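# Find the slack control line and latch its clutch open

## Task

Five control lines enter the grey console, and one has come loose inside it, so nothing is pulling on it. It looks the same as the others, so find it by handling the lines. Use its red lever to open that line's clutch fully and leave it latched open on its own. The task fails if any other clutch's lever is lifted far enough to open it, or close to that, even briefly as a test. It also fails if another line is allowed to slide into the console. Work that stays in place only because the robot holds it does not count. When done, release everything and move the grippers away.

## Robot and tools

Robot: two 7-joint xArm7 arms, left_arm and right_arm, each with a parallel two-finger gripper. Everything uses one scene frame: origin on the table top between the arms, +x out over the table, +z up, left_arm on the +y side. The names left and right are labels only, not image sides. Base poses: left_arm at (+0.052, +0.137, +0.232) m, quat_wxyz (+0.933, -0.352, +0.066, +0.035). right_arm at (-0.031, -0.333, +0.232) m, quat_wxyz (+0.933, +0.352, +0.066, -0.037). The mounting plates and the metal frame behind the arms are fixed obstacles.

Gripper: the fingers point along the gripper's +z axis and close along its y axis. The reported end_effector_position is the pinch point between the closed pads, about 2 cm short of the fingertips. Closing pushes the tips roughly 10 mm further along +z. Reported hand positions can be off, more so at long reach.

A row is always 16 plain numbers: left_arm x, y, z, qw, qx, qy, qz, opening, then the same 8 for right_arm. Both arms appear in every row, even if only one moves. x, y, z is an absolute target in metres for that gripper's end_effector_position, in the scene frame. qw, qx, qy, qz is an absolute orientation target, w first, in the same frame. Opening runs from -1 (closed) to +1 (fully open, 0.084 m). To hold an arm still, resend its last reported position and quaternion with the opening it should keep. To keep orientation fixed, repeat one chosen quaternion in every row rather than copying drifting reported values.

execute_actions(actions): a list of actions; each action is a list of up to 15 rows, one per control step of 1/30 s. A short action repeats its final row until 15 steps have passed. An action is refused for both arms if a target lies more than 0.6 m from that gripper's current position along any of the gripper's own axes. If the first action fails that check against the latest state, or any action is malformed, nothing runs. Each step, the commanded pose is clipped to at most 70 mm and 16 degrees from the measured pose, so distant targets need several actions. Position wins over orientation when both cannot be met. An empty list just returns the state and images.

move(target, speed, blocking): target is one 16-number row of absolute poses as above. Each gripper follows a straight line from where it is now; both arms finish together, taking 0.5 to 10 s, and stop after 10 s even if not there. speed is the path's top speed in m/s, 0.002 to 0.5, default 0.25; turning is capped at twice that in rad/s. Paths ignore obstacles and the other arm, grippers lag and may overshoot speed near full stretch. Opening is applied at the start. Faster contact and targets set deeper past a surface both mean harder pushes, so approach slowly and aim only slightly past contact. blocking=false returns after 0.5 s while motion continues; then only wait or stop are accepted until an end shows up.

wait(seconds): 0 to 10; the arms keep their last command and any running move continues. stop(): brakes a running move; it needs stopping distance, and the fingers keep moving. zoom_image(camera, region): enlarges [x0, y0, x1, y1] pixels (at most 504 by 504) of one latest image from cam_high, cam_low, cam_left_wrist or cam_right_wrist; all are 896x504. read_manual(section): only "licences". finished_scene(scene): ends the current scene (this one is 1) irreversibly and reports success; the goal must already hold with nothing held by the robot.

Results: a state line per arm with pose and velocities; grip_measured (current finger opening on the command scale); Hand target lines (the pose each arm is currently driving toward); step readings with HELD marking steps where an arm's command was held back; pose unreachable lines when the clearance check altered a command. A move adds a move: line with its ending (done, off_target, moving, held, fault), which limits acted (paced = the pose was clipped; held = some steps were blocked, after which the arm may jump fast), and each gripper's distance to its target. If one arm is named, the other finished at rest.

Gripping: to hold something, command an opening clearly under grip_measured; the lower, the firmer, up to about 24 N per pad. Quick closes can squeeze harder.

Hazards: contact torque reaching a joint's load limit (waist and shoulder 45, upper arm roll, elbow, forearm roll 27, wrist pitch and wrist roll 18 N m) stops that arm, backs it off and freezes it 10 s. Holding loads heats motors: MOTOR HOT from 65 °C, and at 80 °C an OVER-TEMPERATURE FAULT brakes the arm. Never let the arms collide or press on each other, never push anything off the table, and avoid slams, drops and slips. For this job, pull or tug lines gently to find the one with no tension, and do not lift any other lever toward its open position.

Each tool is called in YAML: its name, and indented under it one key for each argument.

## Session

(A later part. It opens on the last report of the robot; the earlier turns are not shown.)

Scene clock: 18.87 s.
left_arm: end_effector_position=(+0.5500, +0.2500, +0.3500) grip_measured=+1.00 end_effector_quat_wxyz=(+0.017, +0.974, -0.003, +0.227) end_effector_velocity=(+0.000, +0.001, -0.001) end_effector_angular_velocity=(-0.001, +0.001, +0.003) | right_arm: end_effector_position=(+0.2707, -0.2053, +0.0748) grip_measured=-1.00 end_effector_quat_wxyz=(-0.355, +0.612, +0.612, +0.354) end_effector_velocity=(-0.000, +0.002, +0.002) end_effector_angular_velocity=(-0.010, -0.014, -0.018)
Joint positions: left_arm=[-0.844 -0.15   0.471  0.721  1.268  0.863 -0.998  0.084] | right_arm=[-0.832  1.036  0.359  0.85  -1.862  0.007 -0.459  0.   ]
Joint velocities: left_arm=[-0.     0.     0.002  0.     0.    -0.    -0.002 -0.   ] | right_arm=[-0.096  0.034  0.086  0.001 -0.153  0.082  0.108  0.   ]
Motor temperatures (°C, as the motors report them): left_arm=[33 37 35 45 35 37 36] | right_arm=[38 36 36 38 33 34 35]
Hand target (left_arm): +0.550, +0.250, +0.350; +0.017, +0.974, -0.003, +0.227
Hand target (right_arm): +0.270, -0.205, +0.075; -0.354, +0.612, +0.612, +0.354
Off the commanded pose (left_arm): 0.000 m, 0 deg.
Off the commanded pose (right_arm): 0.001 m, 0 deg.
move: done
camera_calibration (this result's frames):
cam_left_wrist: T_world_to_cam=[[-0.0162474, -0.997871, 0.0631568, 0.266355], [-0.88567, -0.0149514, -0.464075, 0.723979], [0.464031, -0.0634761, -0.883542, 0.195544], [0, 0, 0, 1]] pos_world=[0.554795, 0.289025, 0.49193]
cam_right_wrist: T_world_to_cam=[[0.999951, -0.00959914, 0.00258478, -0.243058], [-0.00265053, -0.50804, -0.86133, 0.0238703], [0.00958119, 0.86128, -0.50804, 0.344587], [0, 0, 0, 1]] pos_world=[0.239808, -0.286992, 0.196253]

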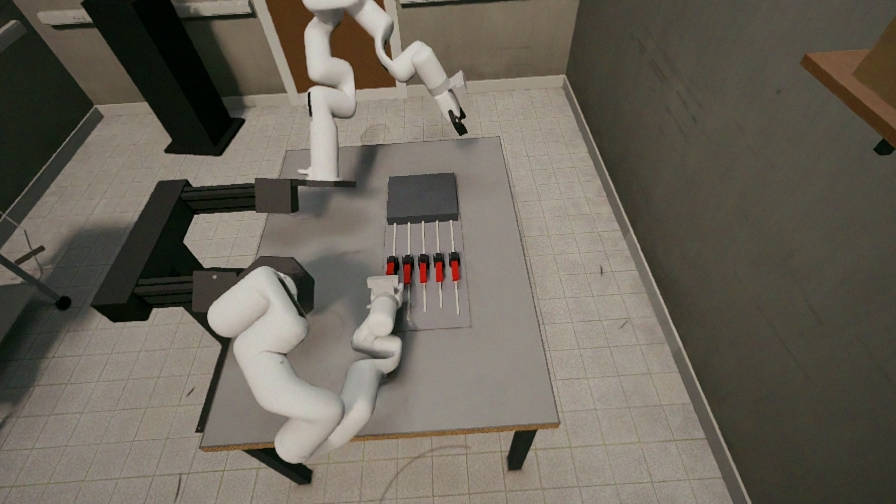

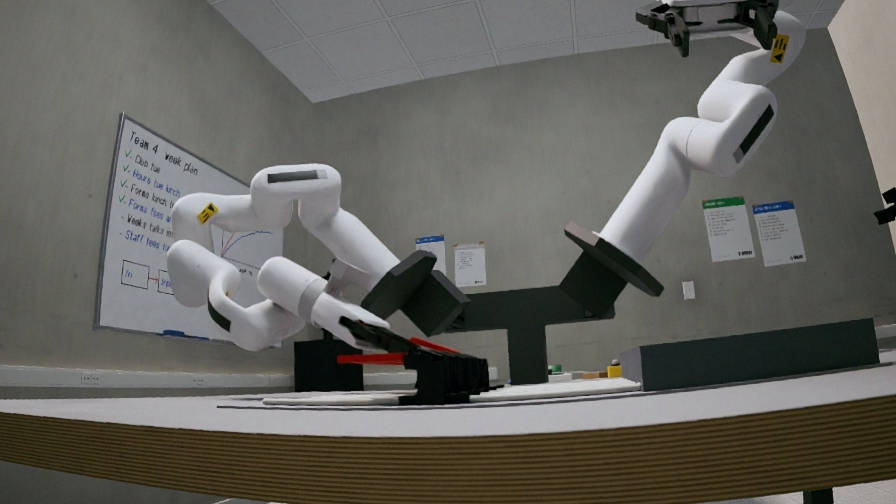

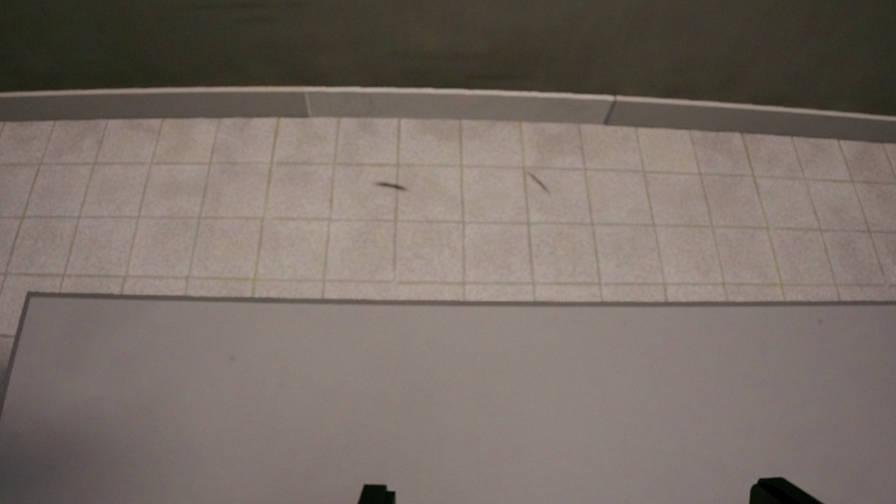

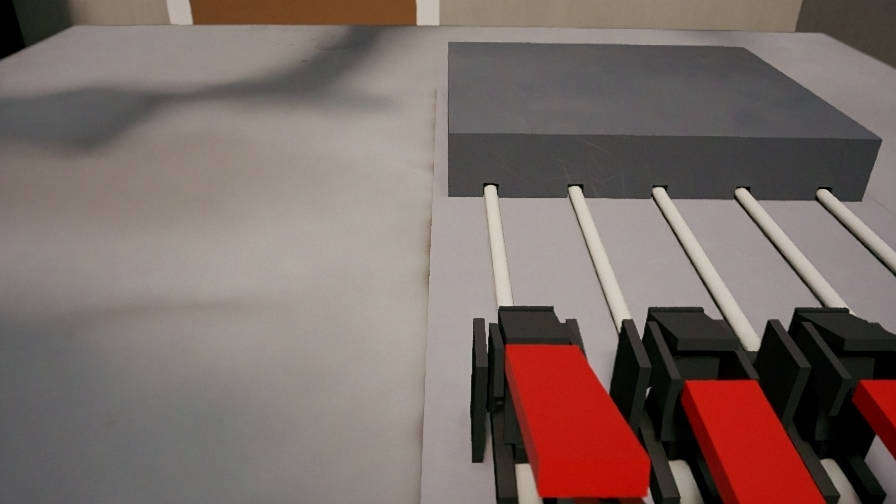

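move:
  target: [0.55,0.25,0.35,0.017,0.974,-0.003,0.227,1,0.27,-0.175,0.11,-0.354,0.612,0.612,0.354,-1]
  speed: 0.07

move:
  target: [0.55,0.25,0.35,0.017,0.974,-0.003,0.227,1,0.27,-0.135,0.125,-0.354,0.612,0.612,0.354,-1]
  speed: 0.07

move:
  target: [0.55,0.25,0.35,0.017,0.974,-0.003,0.227,1,0.27,-0.06,0.118,-0.354,0.612,0.612,0.354,-1]
  speed: 0.07

Scene clock: 21.33 s.
left_arm: end_effector_position=(+0.5500, +0.2500, +0.3500) grip_measured=+1.00 end_effector_quat_wxyz=(+0.017, +0.974, -0.003, +0.227) end_effector_velocity=(-0.001, +0.000, -0.000) end_effector_angular_velocity=(+0.002, +0.002, +0.001) | right_arm: end_effector_position=(+0.2702, -0.1751, +0.1100) grip_measured=-1.00 end_effector_quat_wxyz=(-0.354, +0.612, +0.612, +0.354) end_effector_velocity=(-0.000, +0.001, +0.000) end_effector_angular_velocity=(-0.003, +0.002, -0.006)
Joint positions: left_arm=[-0.844 -0.15   0.471  0.721  1.268  0.863 -0.998  0.084] | right_arm=[-0.88   1.086  0.507  0.814 -2.008  0.155 -0.273  0.   ]
Joint velocities: left_arm=[-0.     0.    -0.001 -0.001 -0.     0.004 -0.001 -0.   ] | right_arm=[-0.01   0.006  0.011 -0.002 -0.018  0.014  0.018  0.   ]
Motor temperatures (°C, as the motors report them): left_arm=[33 37 35 45 35 37 36] | right_arm=[38 36 36 38 33 35 35]
Hand target (left_arm): +0.550, +0.250, +0.350; +0.017, +0.974, -0.003, +0.227
Hand target (right_arm): +0.270, -0.175, +0.110; -0.354, +0.612, +0.612, +0.354
Off the commanded pose (left_arm): 0.000 m, 0 deg.
Off the commanded pose (right_arm): 0.000 m, 0 deg.
move: done
camera_calibration (this result's frames):
cam_left_wrist: T_world_to_cam=[[-0.0162474, -0.997871, 0.0631568, 0.266355], [-0.88567, -0.0149515, -0.464075, 0.723979], [0.464031, -0.0634761, -0.883542, 0.195544], [0, 0, 0, 1]] pos_world=[0.554795, 0.289025, 0.49193]
cam_right_wrist: T_world_to_cam=[[0.999933, -0.0110038, 0.00370672, -0.242716], [-0.00240704, -0.508738, -0.860918, 0.0692897], [0.0113591, 0.860851, -0.50873, 0.336001], [0, 0, 0, 1]] pos_world=[0.23905, -0.256667, 0.231486]

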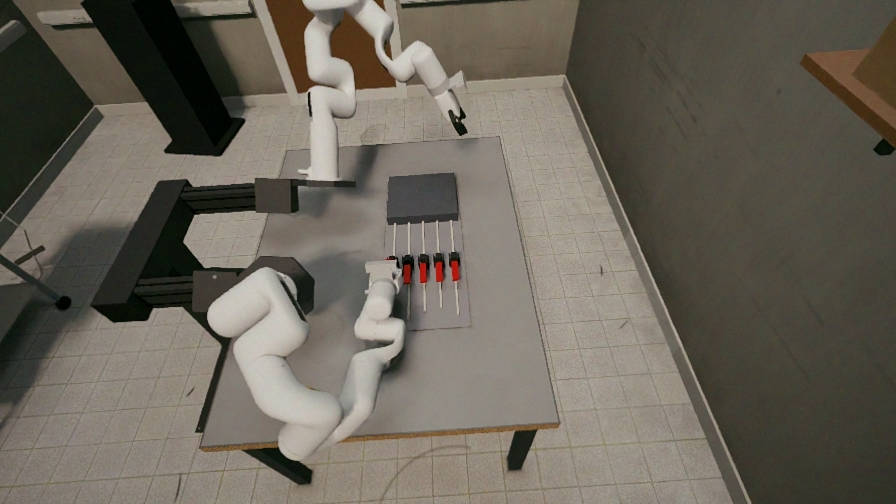

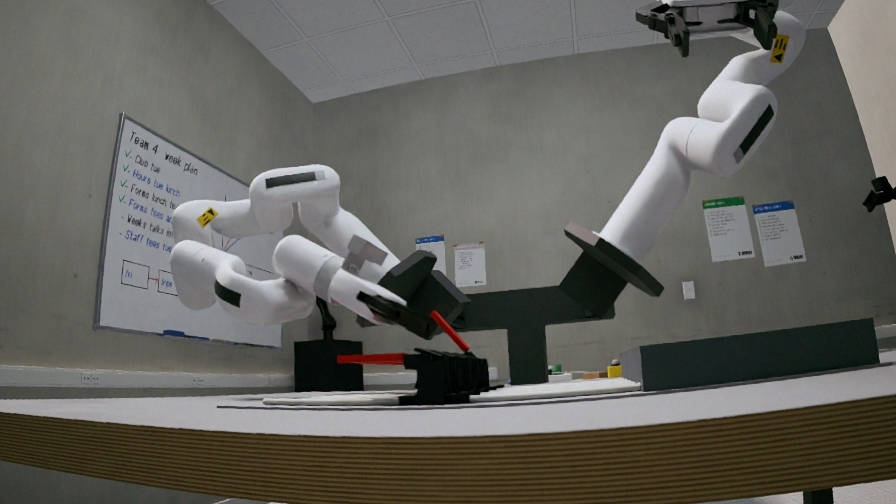

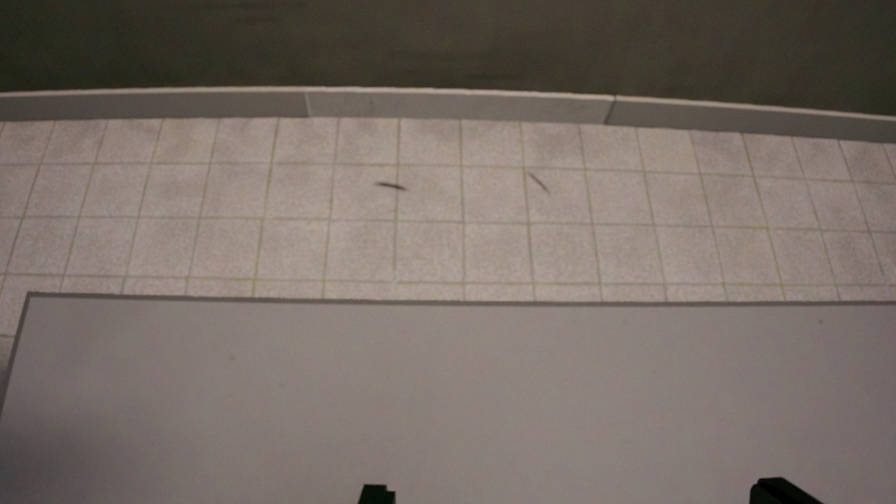

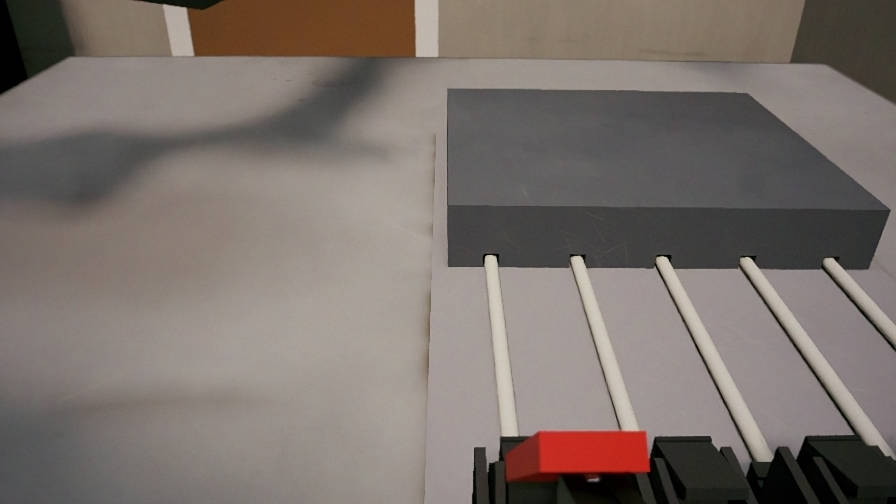

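Scene clock: 22.33 s.
left_arm: end_effector_position=(+0.5500, +0.2500, +0.3500) grip_measured=+1.00 end_effector_quat_wxyz=(+0.017, +0.974, -0.003, +0.227) end_effector_velocity=(-0.000, -0.001, +0.001) end_effector_angular_velocity=(-0.000, -0.002, -0.001) | right_arm: end_effector_position=(+0.2700, -0.1352, +0.1249) grip_measured=-1.00 end_effector_quat_wxyz=(-0.354, +0.612, +0.612, +0.354) end_effector_velocity=(-0.000, +0.002, +0.001) end_effector_angular_velocity=(-0.000, +0.001, +0.000)
Joint positions: left_arm=[-0.844 -0.15   0.471  0.721  1.268  0.863 -0.998  0.084] | right_arm=[-0.86   1.201  0.581  0.843 -2.11   0.272 -0.145  0.   ]
Joint velocities: left_arm=[-0.001  0.    -0.003 -0.    -0.001  0.001 -0.001 -0.   ] | right_arm=[ 0.002  0.004  0.002  0.001 -0.003  0.005  0.005  0.   ]
Motor temperatures (°C, as the motors report them): left_arm=[33 37 35 45 35 37 36] | right_arm=[38 36 36 38 33 35 35]
Hand target (left_arm): +0.550, +0.250, +0.350; +0.017, +0.974, -0.003, +0.227
Hand target (right_arm): +0.270, -0.135, +0.125; -0.354, +0.612, +0.612, +0.354
Off the commanded pose (left_arm): 0.000 m, 0 deg.
Off the commanded pose (right_arm): 0.000 m, 0 deg.
move: done
camera_calibration (this result's frames):
cam_left_wrist: T_world_to_cam=[[-0.0162473, -0.997871, 0.0631568, 0.266355], [-0.88567, -0.0149515, -0.464074, 0.723979], [0.464031, -0.063476, -0.883542, 0.195544], [0, 0, 0, 1]] pos_world=[0.554795, 0.289025, 0.491929]
cam_right_wrist: T_world_to_cam=[[0.999932, -0.0109782, 0.00385033, -0.24217], [-0.00227727, -0.509258, -0.860611, 0.102328], [0.0114088, 0.860544, -0.509249, 0.309244], [0, 0, 0, 1]] pos_world=[0.238859, -0.216665, 0.246479]

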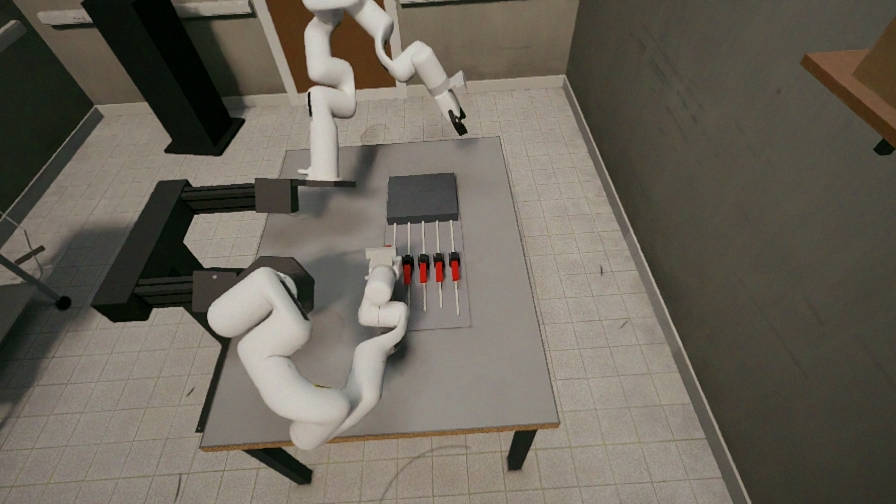

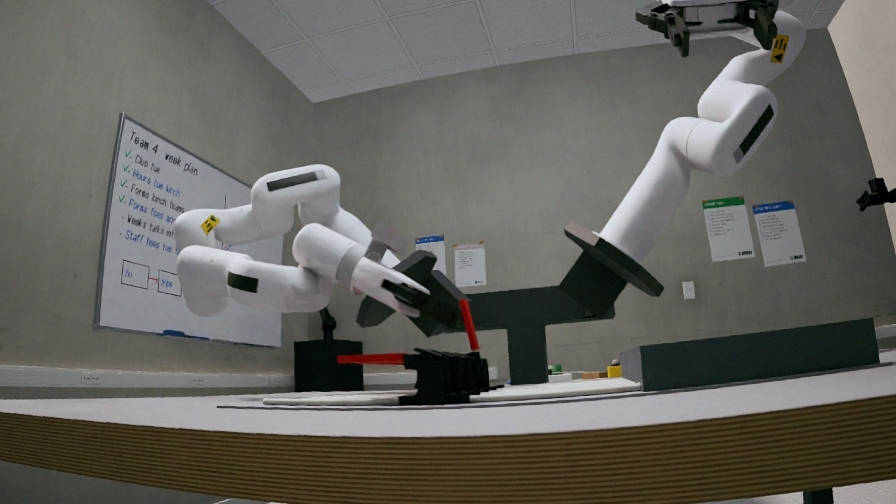

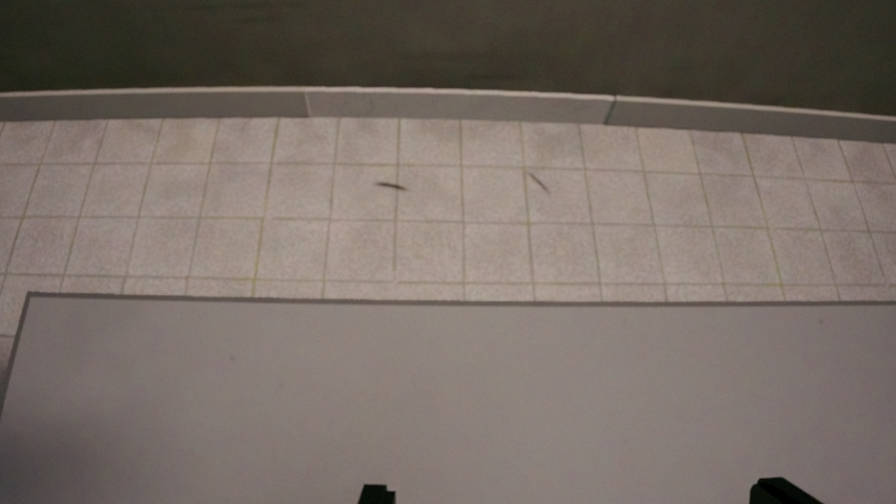

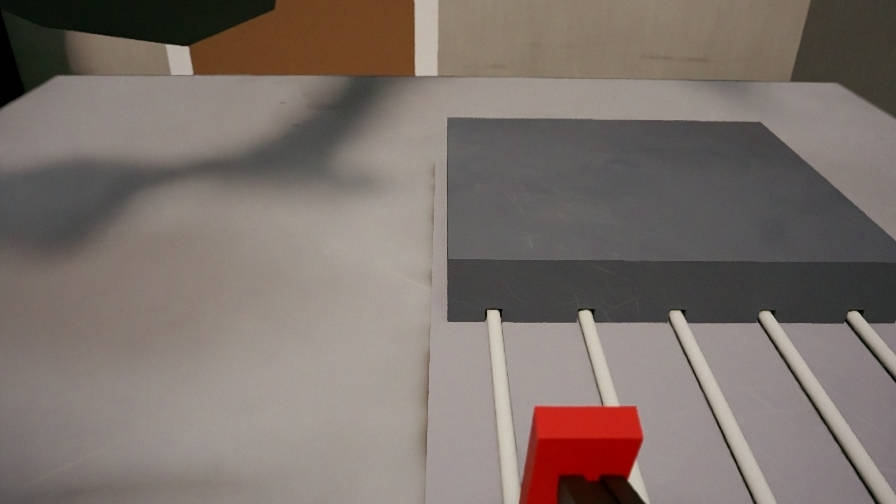

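Scene clock: 23.80 s.
left_arm: end_effector_position=(+0.5500, +0.2500, +0.3500) grip_measured=+1.00 end_effector_quat_wxyz=(+0.017, +0.974, -0.003, +0.227) end_effector_velocity=(+0.000, +0.001, -0.000) end_effector_angular_velocity=(+0.002, +0.000, +0.000) | right_arm: end_effector_position=(+0.2693, -0.0599, +0.1183) grip_measured=-1.00 end_effector_quat_wxyz=(-0.354, +0.612, +0.613, +0.354) end_effector_velocity=(+0.000, +0.001, -0.001) end_effector_angular_velocity=(-0.002, -0.000, -0.000)
Joint positions: left_arm=[-0.844 -0.15   0.471  0.721  1.268  0.863 -0.998  0.084] | right_arm=[-0.77   1.45   0.611  0.998 -2.236  0.396 -0.037  0.   ]
Joint velocities: left_arm=[ 0.001 -0.    -0.    -0.     0.001  0.001  0.     0.   ] | right_arm=[ 0.002  0.003 -0.     0.004 -0.002  0.002  0.002  0.   ]
Motor temperatures (°C, as the motors report them): left_arm=[33 37 35 45 35 37 36] | right_arm=[38 36 36 38 33 35 35]
Hand target (left_arm): +0.550, +0.250, +0.350; +0.017, +0.974, -0.003, +0.227
Hand target (right_arm): +0.270, -0.060, +0.118; -0.354, +0.612, +0.612, +0.354
Off the commanded pose (left_arm): 0.000 m, 0 deg.
Off the commanded pose (right_arm): 0.001 m, 0 deg.
move: done
camera_calibration (this result's frames):
cam_left_wrist: T_world_to_cam=[[-0.0162472, -0.997871, 0.0631566, 0.266356], [-0.88567, -0.0149516, -0.464075, 0.723979], [0.464031, -0.0634758, -0.883542, 0.195544], [0, 0, 0, 1]] pos_world=[0.554795, 0.289025, 0.491929]
cam_right_wrist: T_world_to_cam=[[0.999943, -0.00985665, 0.00406159, -0.240571], [-0.00151836, -0.508781, -0.860895, 0.13483], [0.010552, 0.86084, -0.508767, 0.241306], [0, 0, 0, 1]] pos_world=[0.238216, -0.141498, 0.23982]

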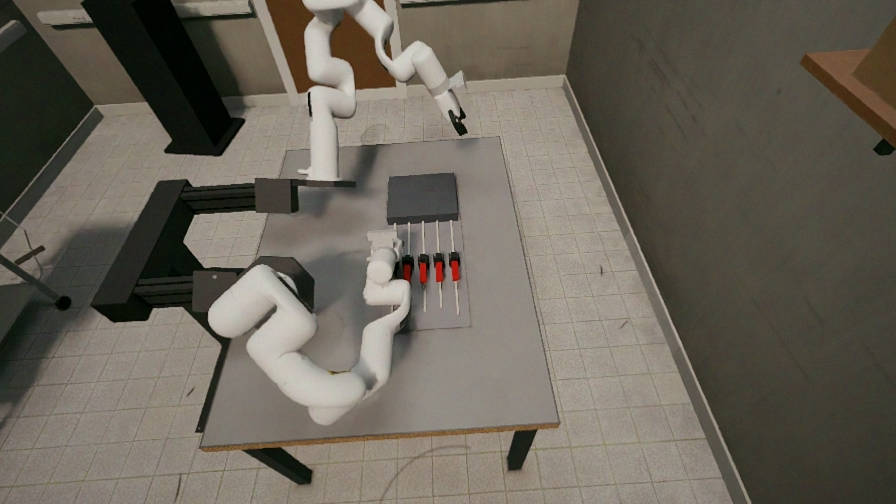

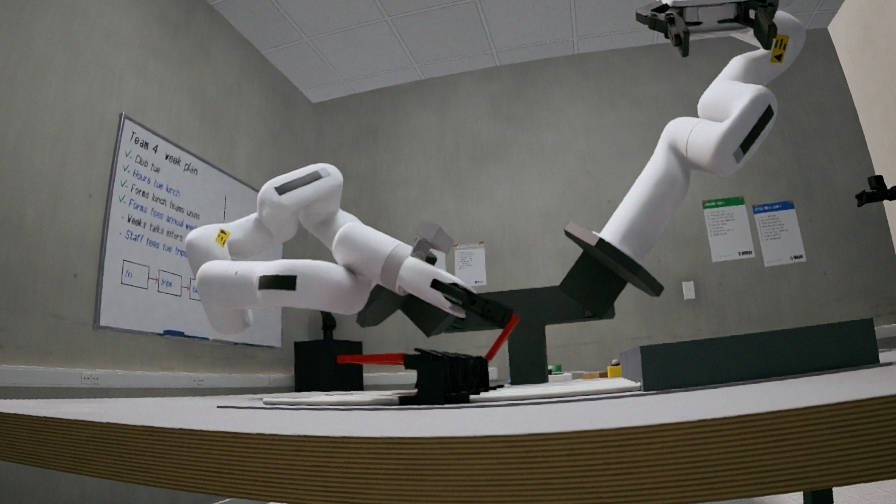

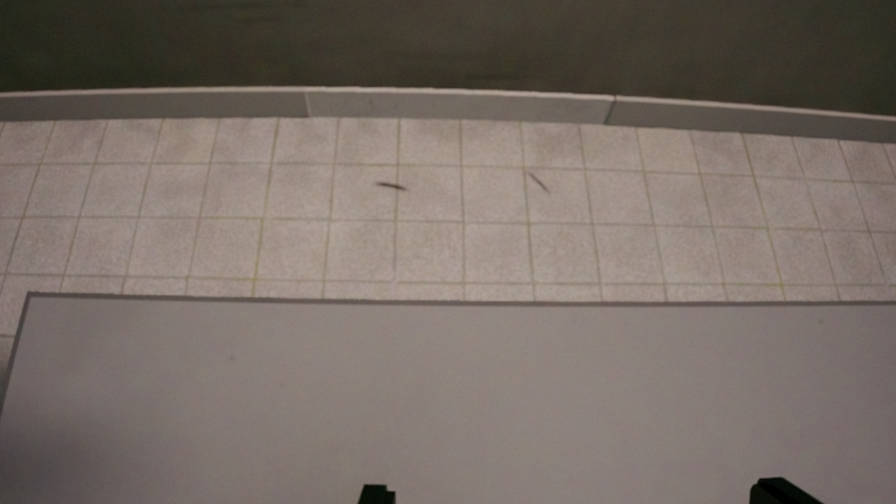

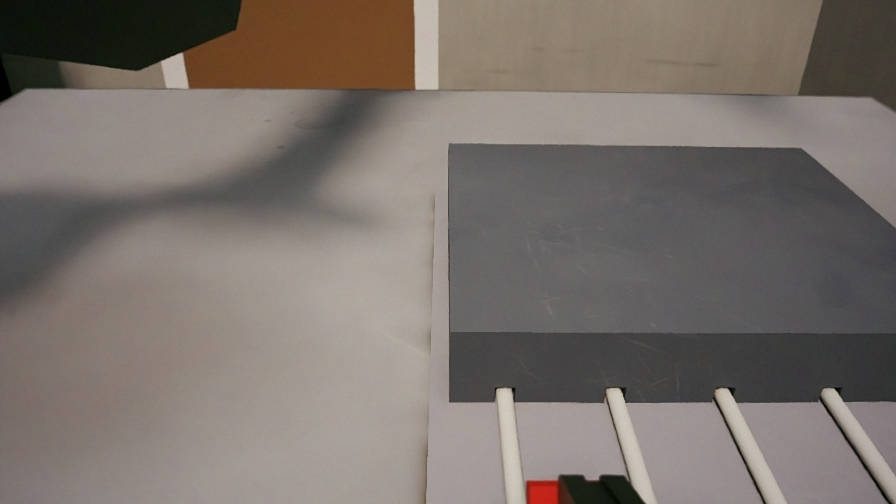

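move:
  target: [0.55,0.25,0.35,0.017,0.974,-0.003,0.227,1,0.27,-0.04,0.093,-0.354,0.612,0.612,0.354,-1]
  speed: 0.05

move:
  target: [0.55,0.25,0.35,0.017,0.974,-0.003,0.227,1,0.27,-0.02,0.064,-0.183,0.683,0.683,0.183,-1]
  speed: 0.12

move:
  target: [0.55,0.25,0.35,0.017,0.974,-0.003,0.227,1,0.29,-0.1,0.2,-0.183,0.683,0.683,0.183,-1]

Scene clock: 26.10 s.
left_arm: end_effector_position=(+0.5500, +0.2500, +0.3500) grip_measured=+1.00 end_effector_quat_wxyz=(+0.017, +0.974, -0.003, +0.227) end_effector_velocity=(+0.000, +0.001, -0.000) end_effector_angular_velocity=(+0.002, +0.000, +0.001) | right_arm: end_effector_position=(+0.2699, -0.0401, +0.0931) grip_measured=-1.00 end_effector_quat_wxyz=(-0.354, +0.612, +0.612, +0.354) end_effector_velocity=(+0.000, +0.001, -0.000) end_effector_angular_velocity=(+0.002, -0.001, +0.001)
Joint positions: left_arm=[-0.844 -0.15   0.471  0.721  1.268  0.863 -0.998  0.084] | right_arm=[-0.752  1.542  0.582  1.099 -2.265  0.382 -0.054  0.   ]
Joint velocities: left_arm=[ 0.001 -0.     0.001  0.     0.002  0.001 -0.     0.   ] | right_arm=[ 0.001  0.004 -0.     0.004 -0.    -0.002 -0.002  0.   ]
Motor temperatures (°C, as the motors report them): left_arm=[33 37 35 45 35 37 36] | right_arm=[38 36 36 38 33 35 35]
Hand target (left_arm): +0.550, +0.250, +0.350; +0.017, +0.974, -0.003, +0.227
Hand target (right_arm): +0.270, -0.040, +0.093; -0.354, +0.612, +0.612, +0.354
Off the commanded pose (left_arm): 0.000 m, 0 deg.
Off the commanded pose (right_arm): 0.000 m, 0 deg.
move: done
camera_calibration (this result's frames):
cam_left_wrist: T_world_to_cam=[[-0.0162475, -0.997871, 0.0631568, 0.266356], [-0.88567, -0.0149514, -0.464075, 0.723979], [0.464031, -0.0634761, -0.883542, 0.195544], [0, 0, 0, 1]] pos_world=[0.554795, 0.289025, 0.49193]
cam_right_wrist: T_world_to_cam=[[0.999932, -0.0109894, 0.00391664, -0.240925], [-0.00222359, -0.509086, -0.860713, 0.123409], [0.0114526, 0.860645, -0.509076, 0.211188], [0, 0, 0, 1]] pos_world=[0.238764, -0.12158, 0.214674]

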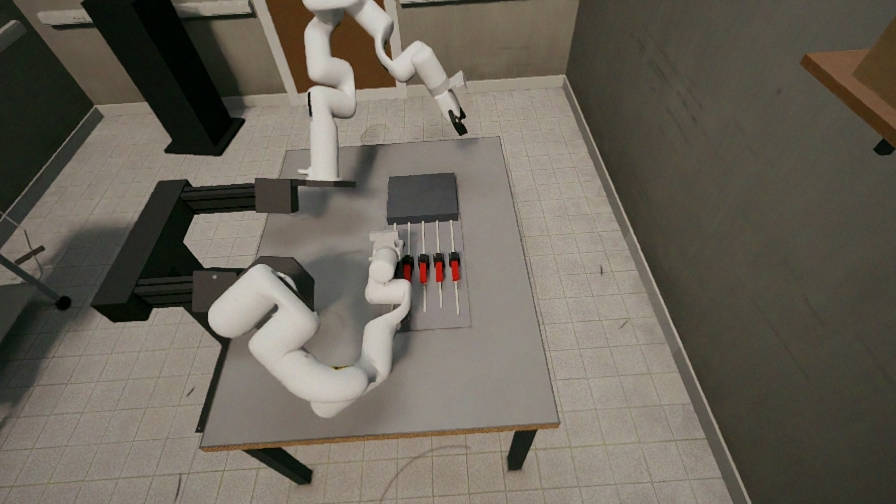

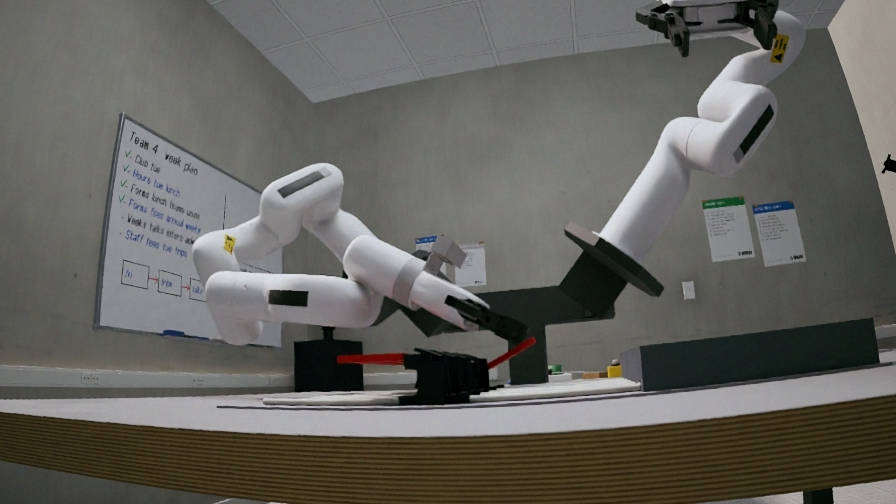

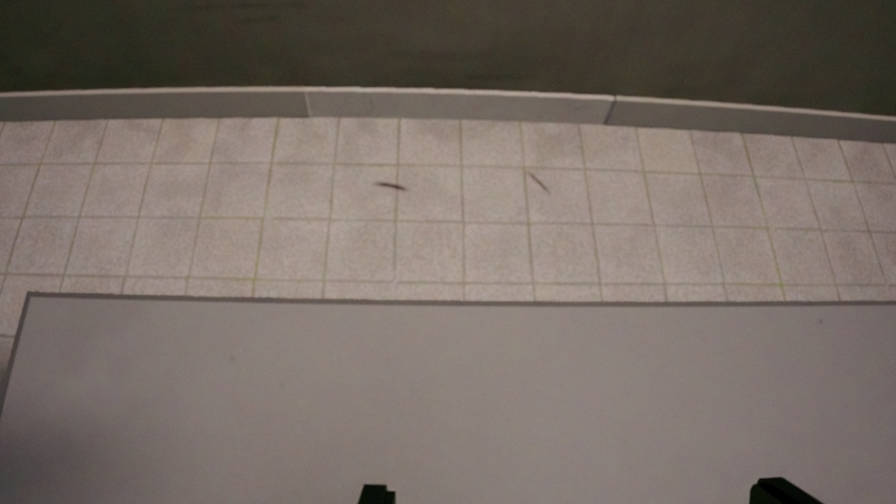

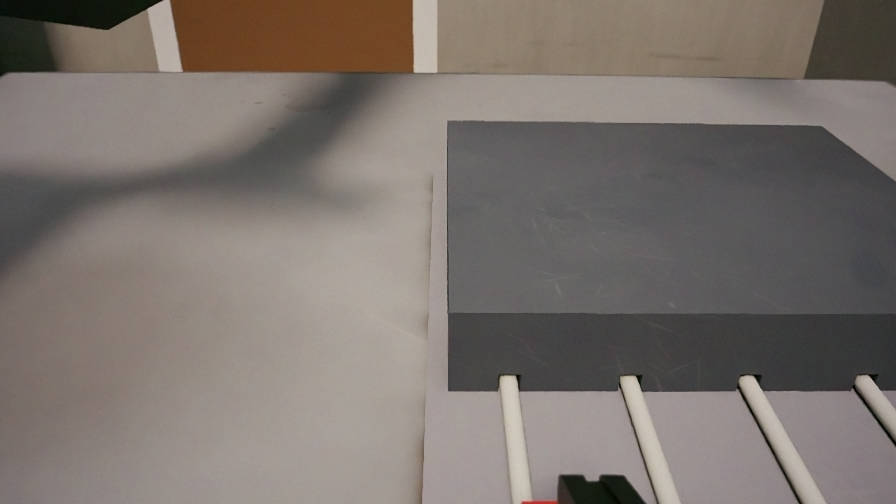

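Scene clock: 28.67 s.
left_arm: end_effector_position=(+0.5500, +0.2500, +0.3500) grip_measured=+1.00 end_effector_quat_wxyz=(+0.017, +0.974, -0.003, +0.227) end_effector_velocity=(+0.001, -0.001, +0.001) end_effector_angular_velocity=(+0.000, -0.005, -0.002) | right_arm: end_effector_position=(+0.2709, -0.0183, +0.0699) grip_measured=-1.00 end_effector_quat_wxyz=(-0.186, +0.682, +0.682, +0.187) end_effector_velocity=(-0.000, +0.000, +0.000) end_effector_angular_velocity=(-0.007, +0.002, -0.001)
Joint positions: left_arm=[-0.844 -0.15   0.471  0.721  1.268  0.863 -0.998  0.084] | right_arm=[-0.409  1.558  0.678  1.142 -2.127  0.98   0.162  0.   ]
Joint velocities: left_arm=[ 0.    -0.    -0.002  0.     0.003 -0.002 -0.001 -0.   ] | right_arm=[-0.006  0.01   0.009  0.001 -0.001  0.019 -0.004  0.   ]
Motor temperatures (°C, as the motors report them): left_arm=[33 37 35 45 35 37 36] | right_arm=[38 36 36 38 33 35 35]
Hand target (left_arm): +0.550, +0.250, +0.350; +0.017, +0.974, -0.003, +0.227
Hand target (right_arm): +0.270, -0.021, +0.064; -0.182, +0.683, +0.683, +0.182
Off the commanded pose (left_arm): 0.000 m, 0 deg.
Off the commanded pose (right_arm): 0.006 m, 1 deg.
move: off_target (right_arm)
camera_calibration (this result's frames):
cam_left_wrist: T_world_to_cam=[[-0.0162473, -0.997871, 0.0631568, 0.266355], [-0.88567, -0.0149515, -0.464074, 0.723979], [0.464031, -0.0634761, -0.883542, 0.195544], [0, 0, 0, 1]] pos_world=[0.554795, 0.289025, 0.491929]
cam_right_wrist: T_world_to_cam=[[0.999907, -0.00765954, 0.0112739, -0.242035], [-0.0010254, -0.867086, -0.498158, 0.0822852], [0.0135911, 0.4981, -0.867013, 0.198374], [0, 0, 0, 1]] pos_world=[0.239401, -0.0293153, 0.215712]

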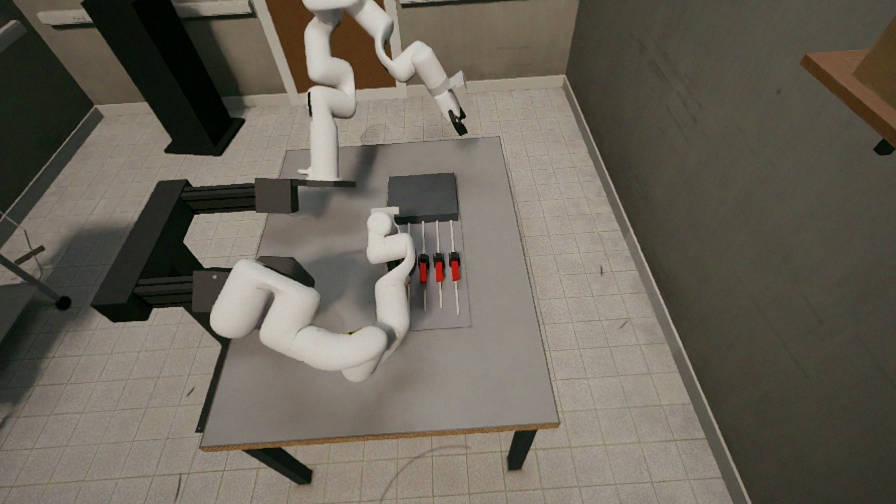

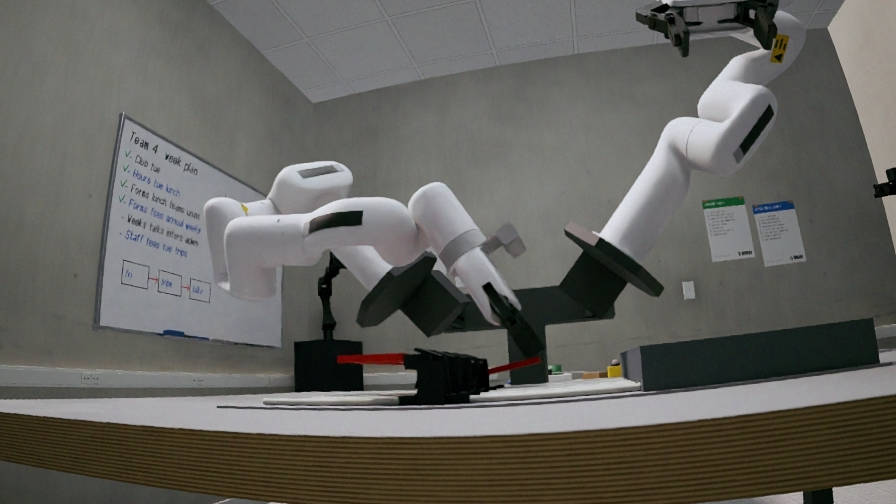

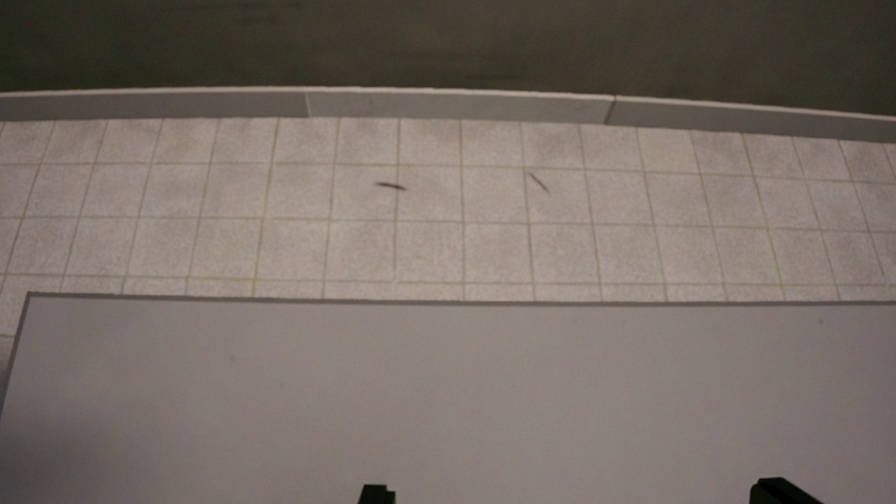

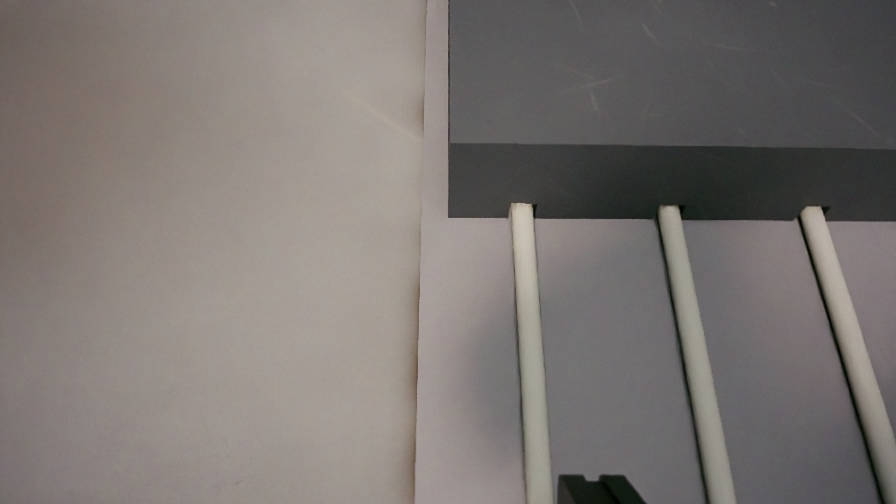

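Scene clock: 29.87 s.
left_arm: end_effector_position=(+0.5500, +0.2500, +0.3500) grip_measured=+1.00 end_effector_quat_wxyz=(+0.017, +0.974, -0.003, +0.227) end_effector_velocity=(-0.000, -0.001, +0.000) end_effector_angular_velocity=(-0.001, -0.001, -0.002) | right_arm: end_effector_position=(+0.2905, -0.0998, +0.1996) grip_measured=-1.00 end_effector_quat_wxyz=(-0.183, +0.683, +0.683, +0.183) end_effector_velocity=(+0.001, -0.001, +0.002) end_effector_angular_velocity=(+0.003, -0.003, -0.001)
Joint positions: left_arm=[-0.844 -0.15   0.471  0.721  1.268  0.863 -0.998  0.084] | right_arm=[-0.508  1.222  0.954  0.837 -1.807  1.096  0.111  0.   ]
Joint velocities: left_arm=[-0.002 -0.    -0.    -0.001 -0.    -0.001 -0.    -0.   ] | right_arm=[-0.003 -0.003  0.006 -0.002  0.002  0.    -0.002  0.   ]
Motor temperatures (°C, as the motors report them): left_arm=[33 37 35 45 35 37 36] | right_arm=[38 36 36 38 33 35 35]
Hand target (left_arm): +0.550, +0.250, +0.350; +0.017, +0.974, -0.003, +0.227
Hand target (right_arm): +0.291, -0.100, +0.200; -0.183, +0.683, +0.683, +0.183
Off the commanded pose (left_arm): 0.000 m, 0 deg.
Off the commanded pose (right_arm): 0.001 m, 0 deg.
move: done
camera_calibration (this result's frames):
cam_left_wrist: T_world_to_cam=[[-0.0162472, -0.997871, 0.0631568, 0.266355], [-0.88567, -0.0149517, -0.464075, 0.723979], [0.464031, -0.063476, -0.883542, 0.195544], [0, 0, 0, 1]] pos_world=[0.554795, 0.289025, 0.49193]
cam_right_wrist: T_world_to_cam=[[0.99994, -0.00807533, 0.00742223, -0.262962], [-0.0034074, -0.871937, -0.489607, 0.0747507], [0.0104254, 0.489552, -0.871912, 0.352243], [0, 0, 0, 1]] pos_world=[0.259528, -0.109387, 0.345675]

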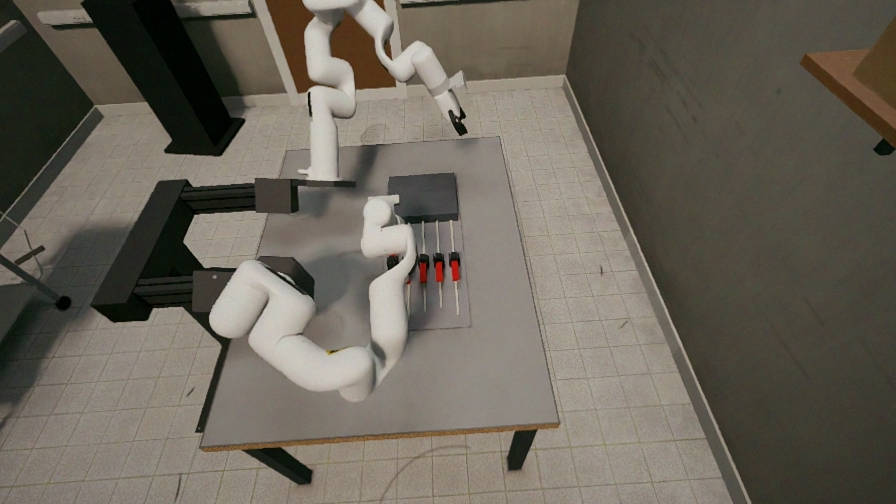

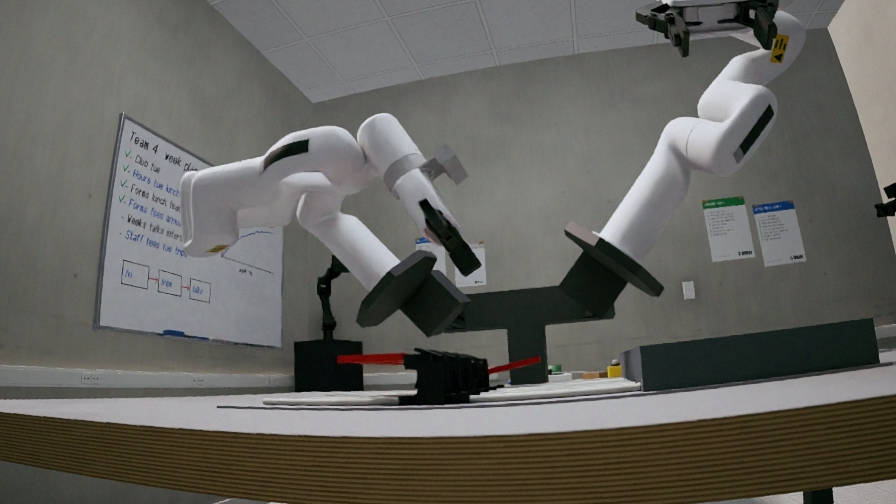

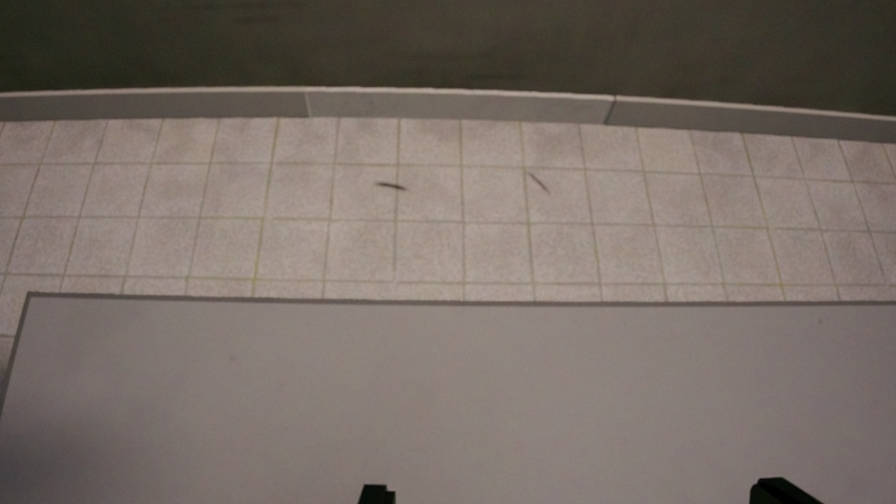

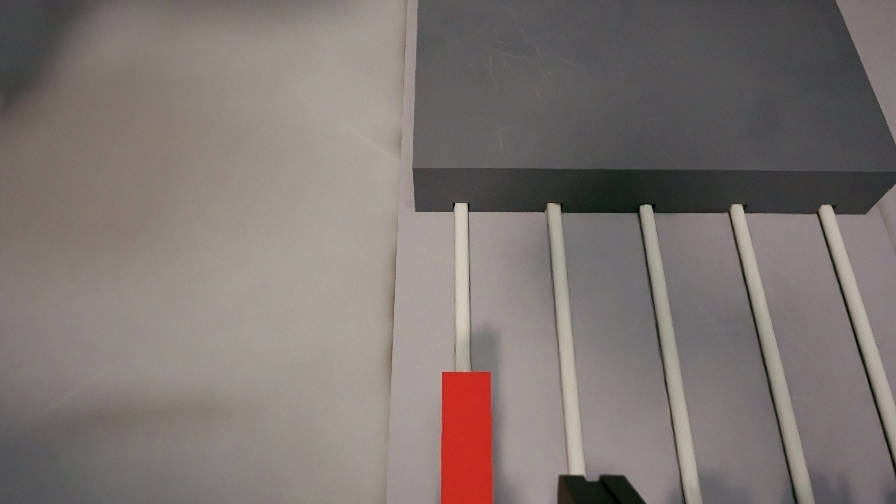

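finished_scene:
  scene: 2

The scene is finished: the task was done.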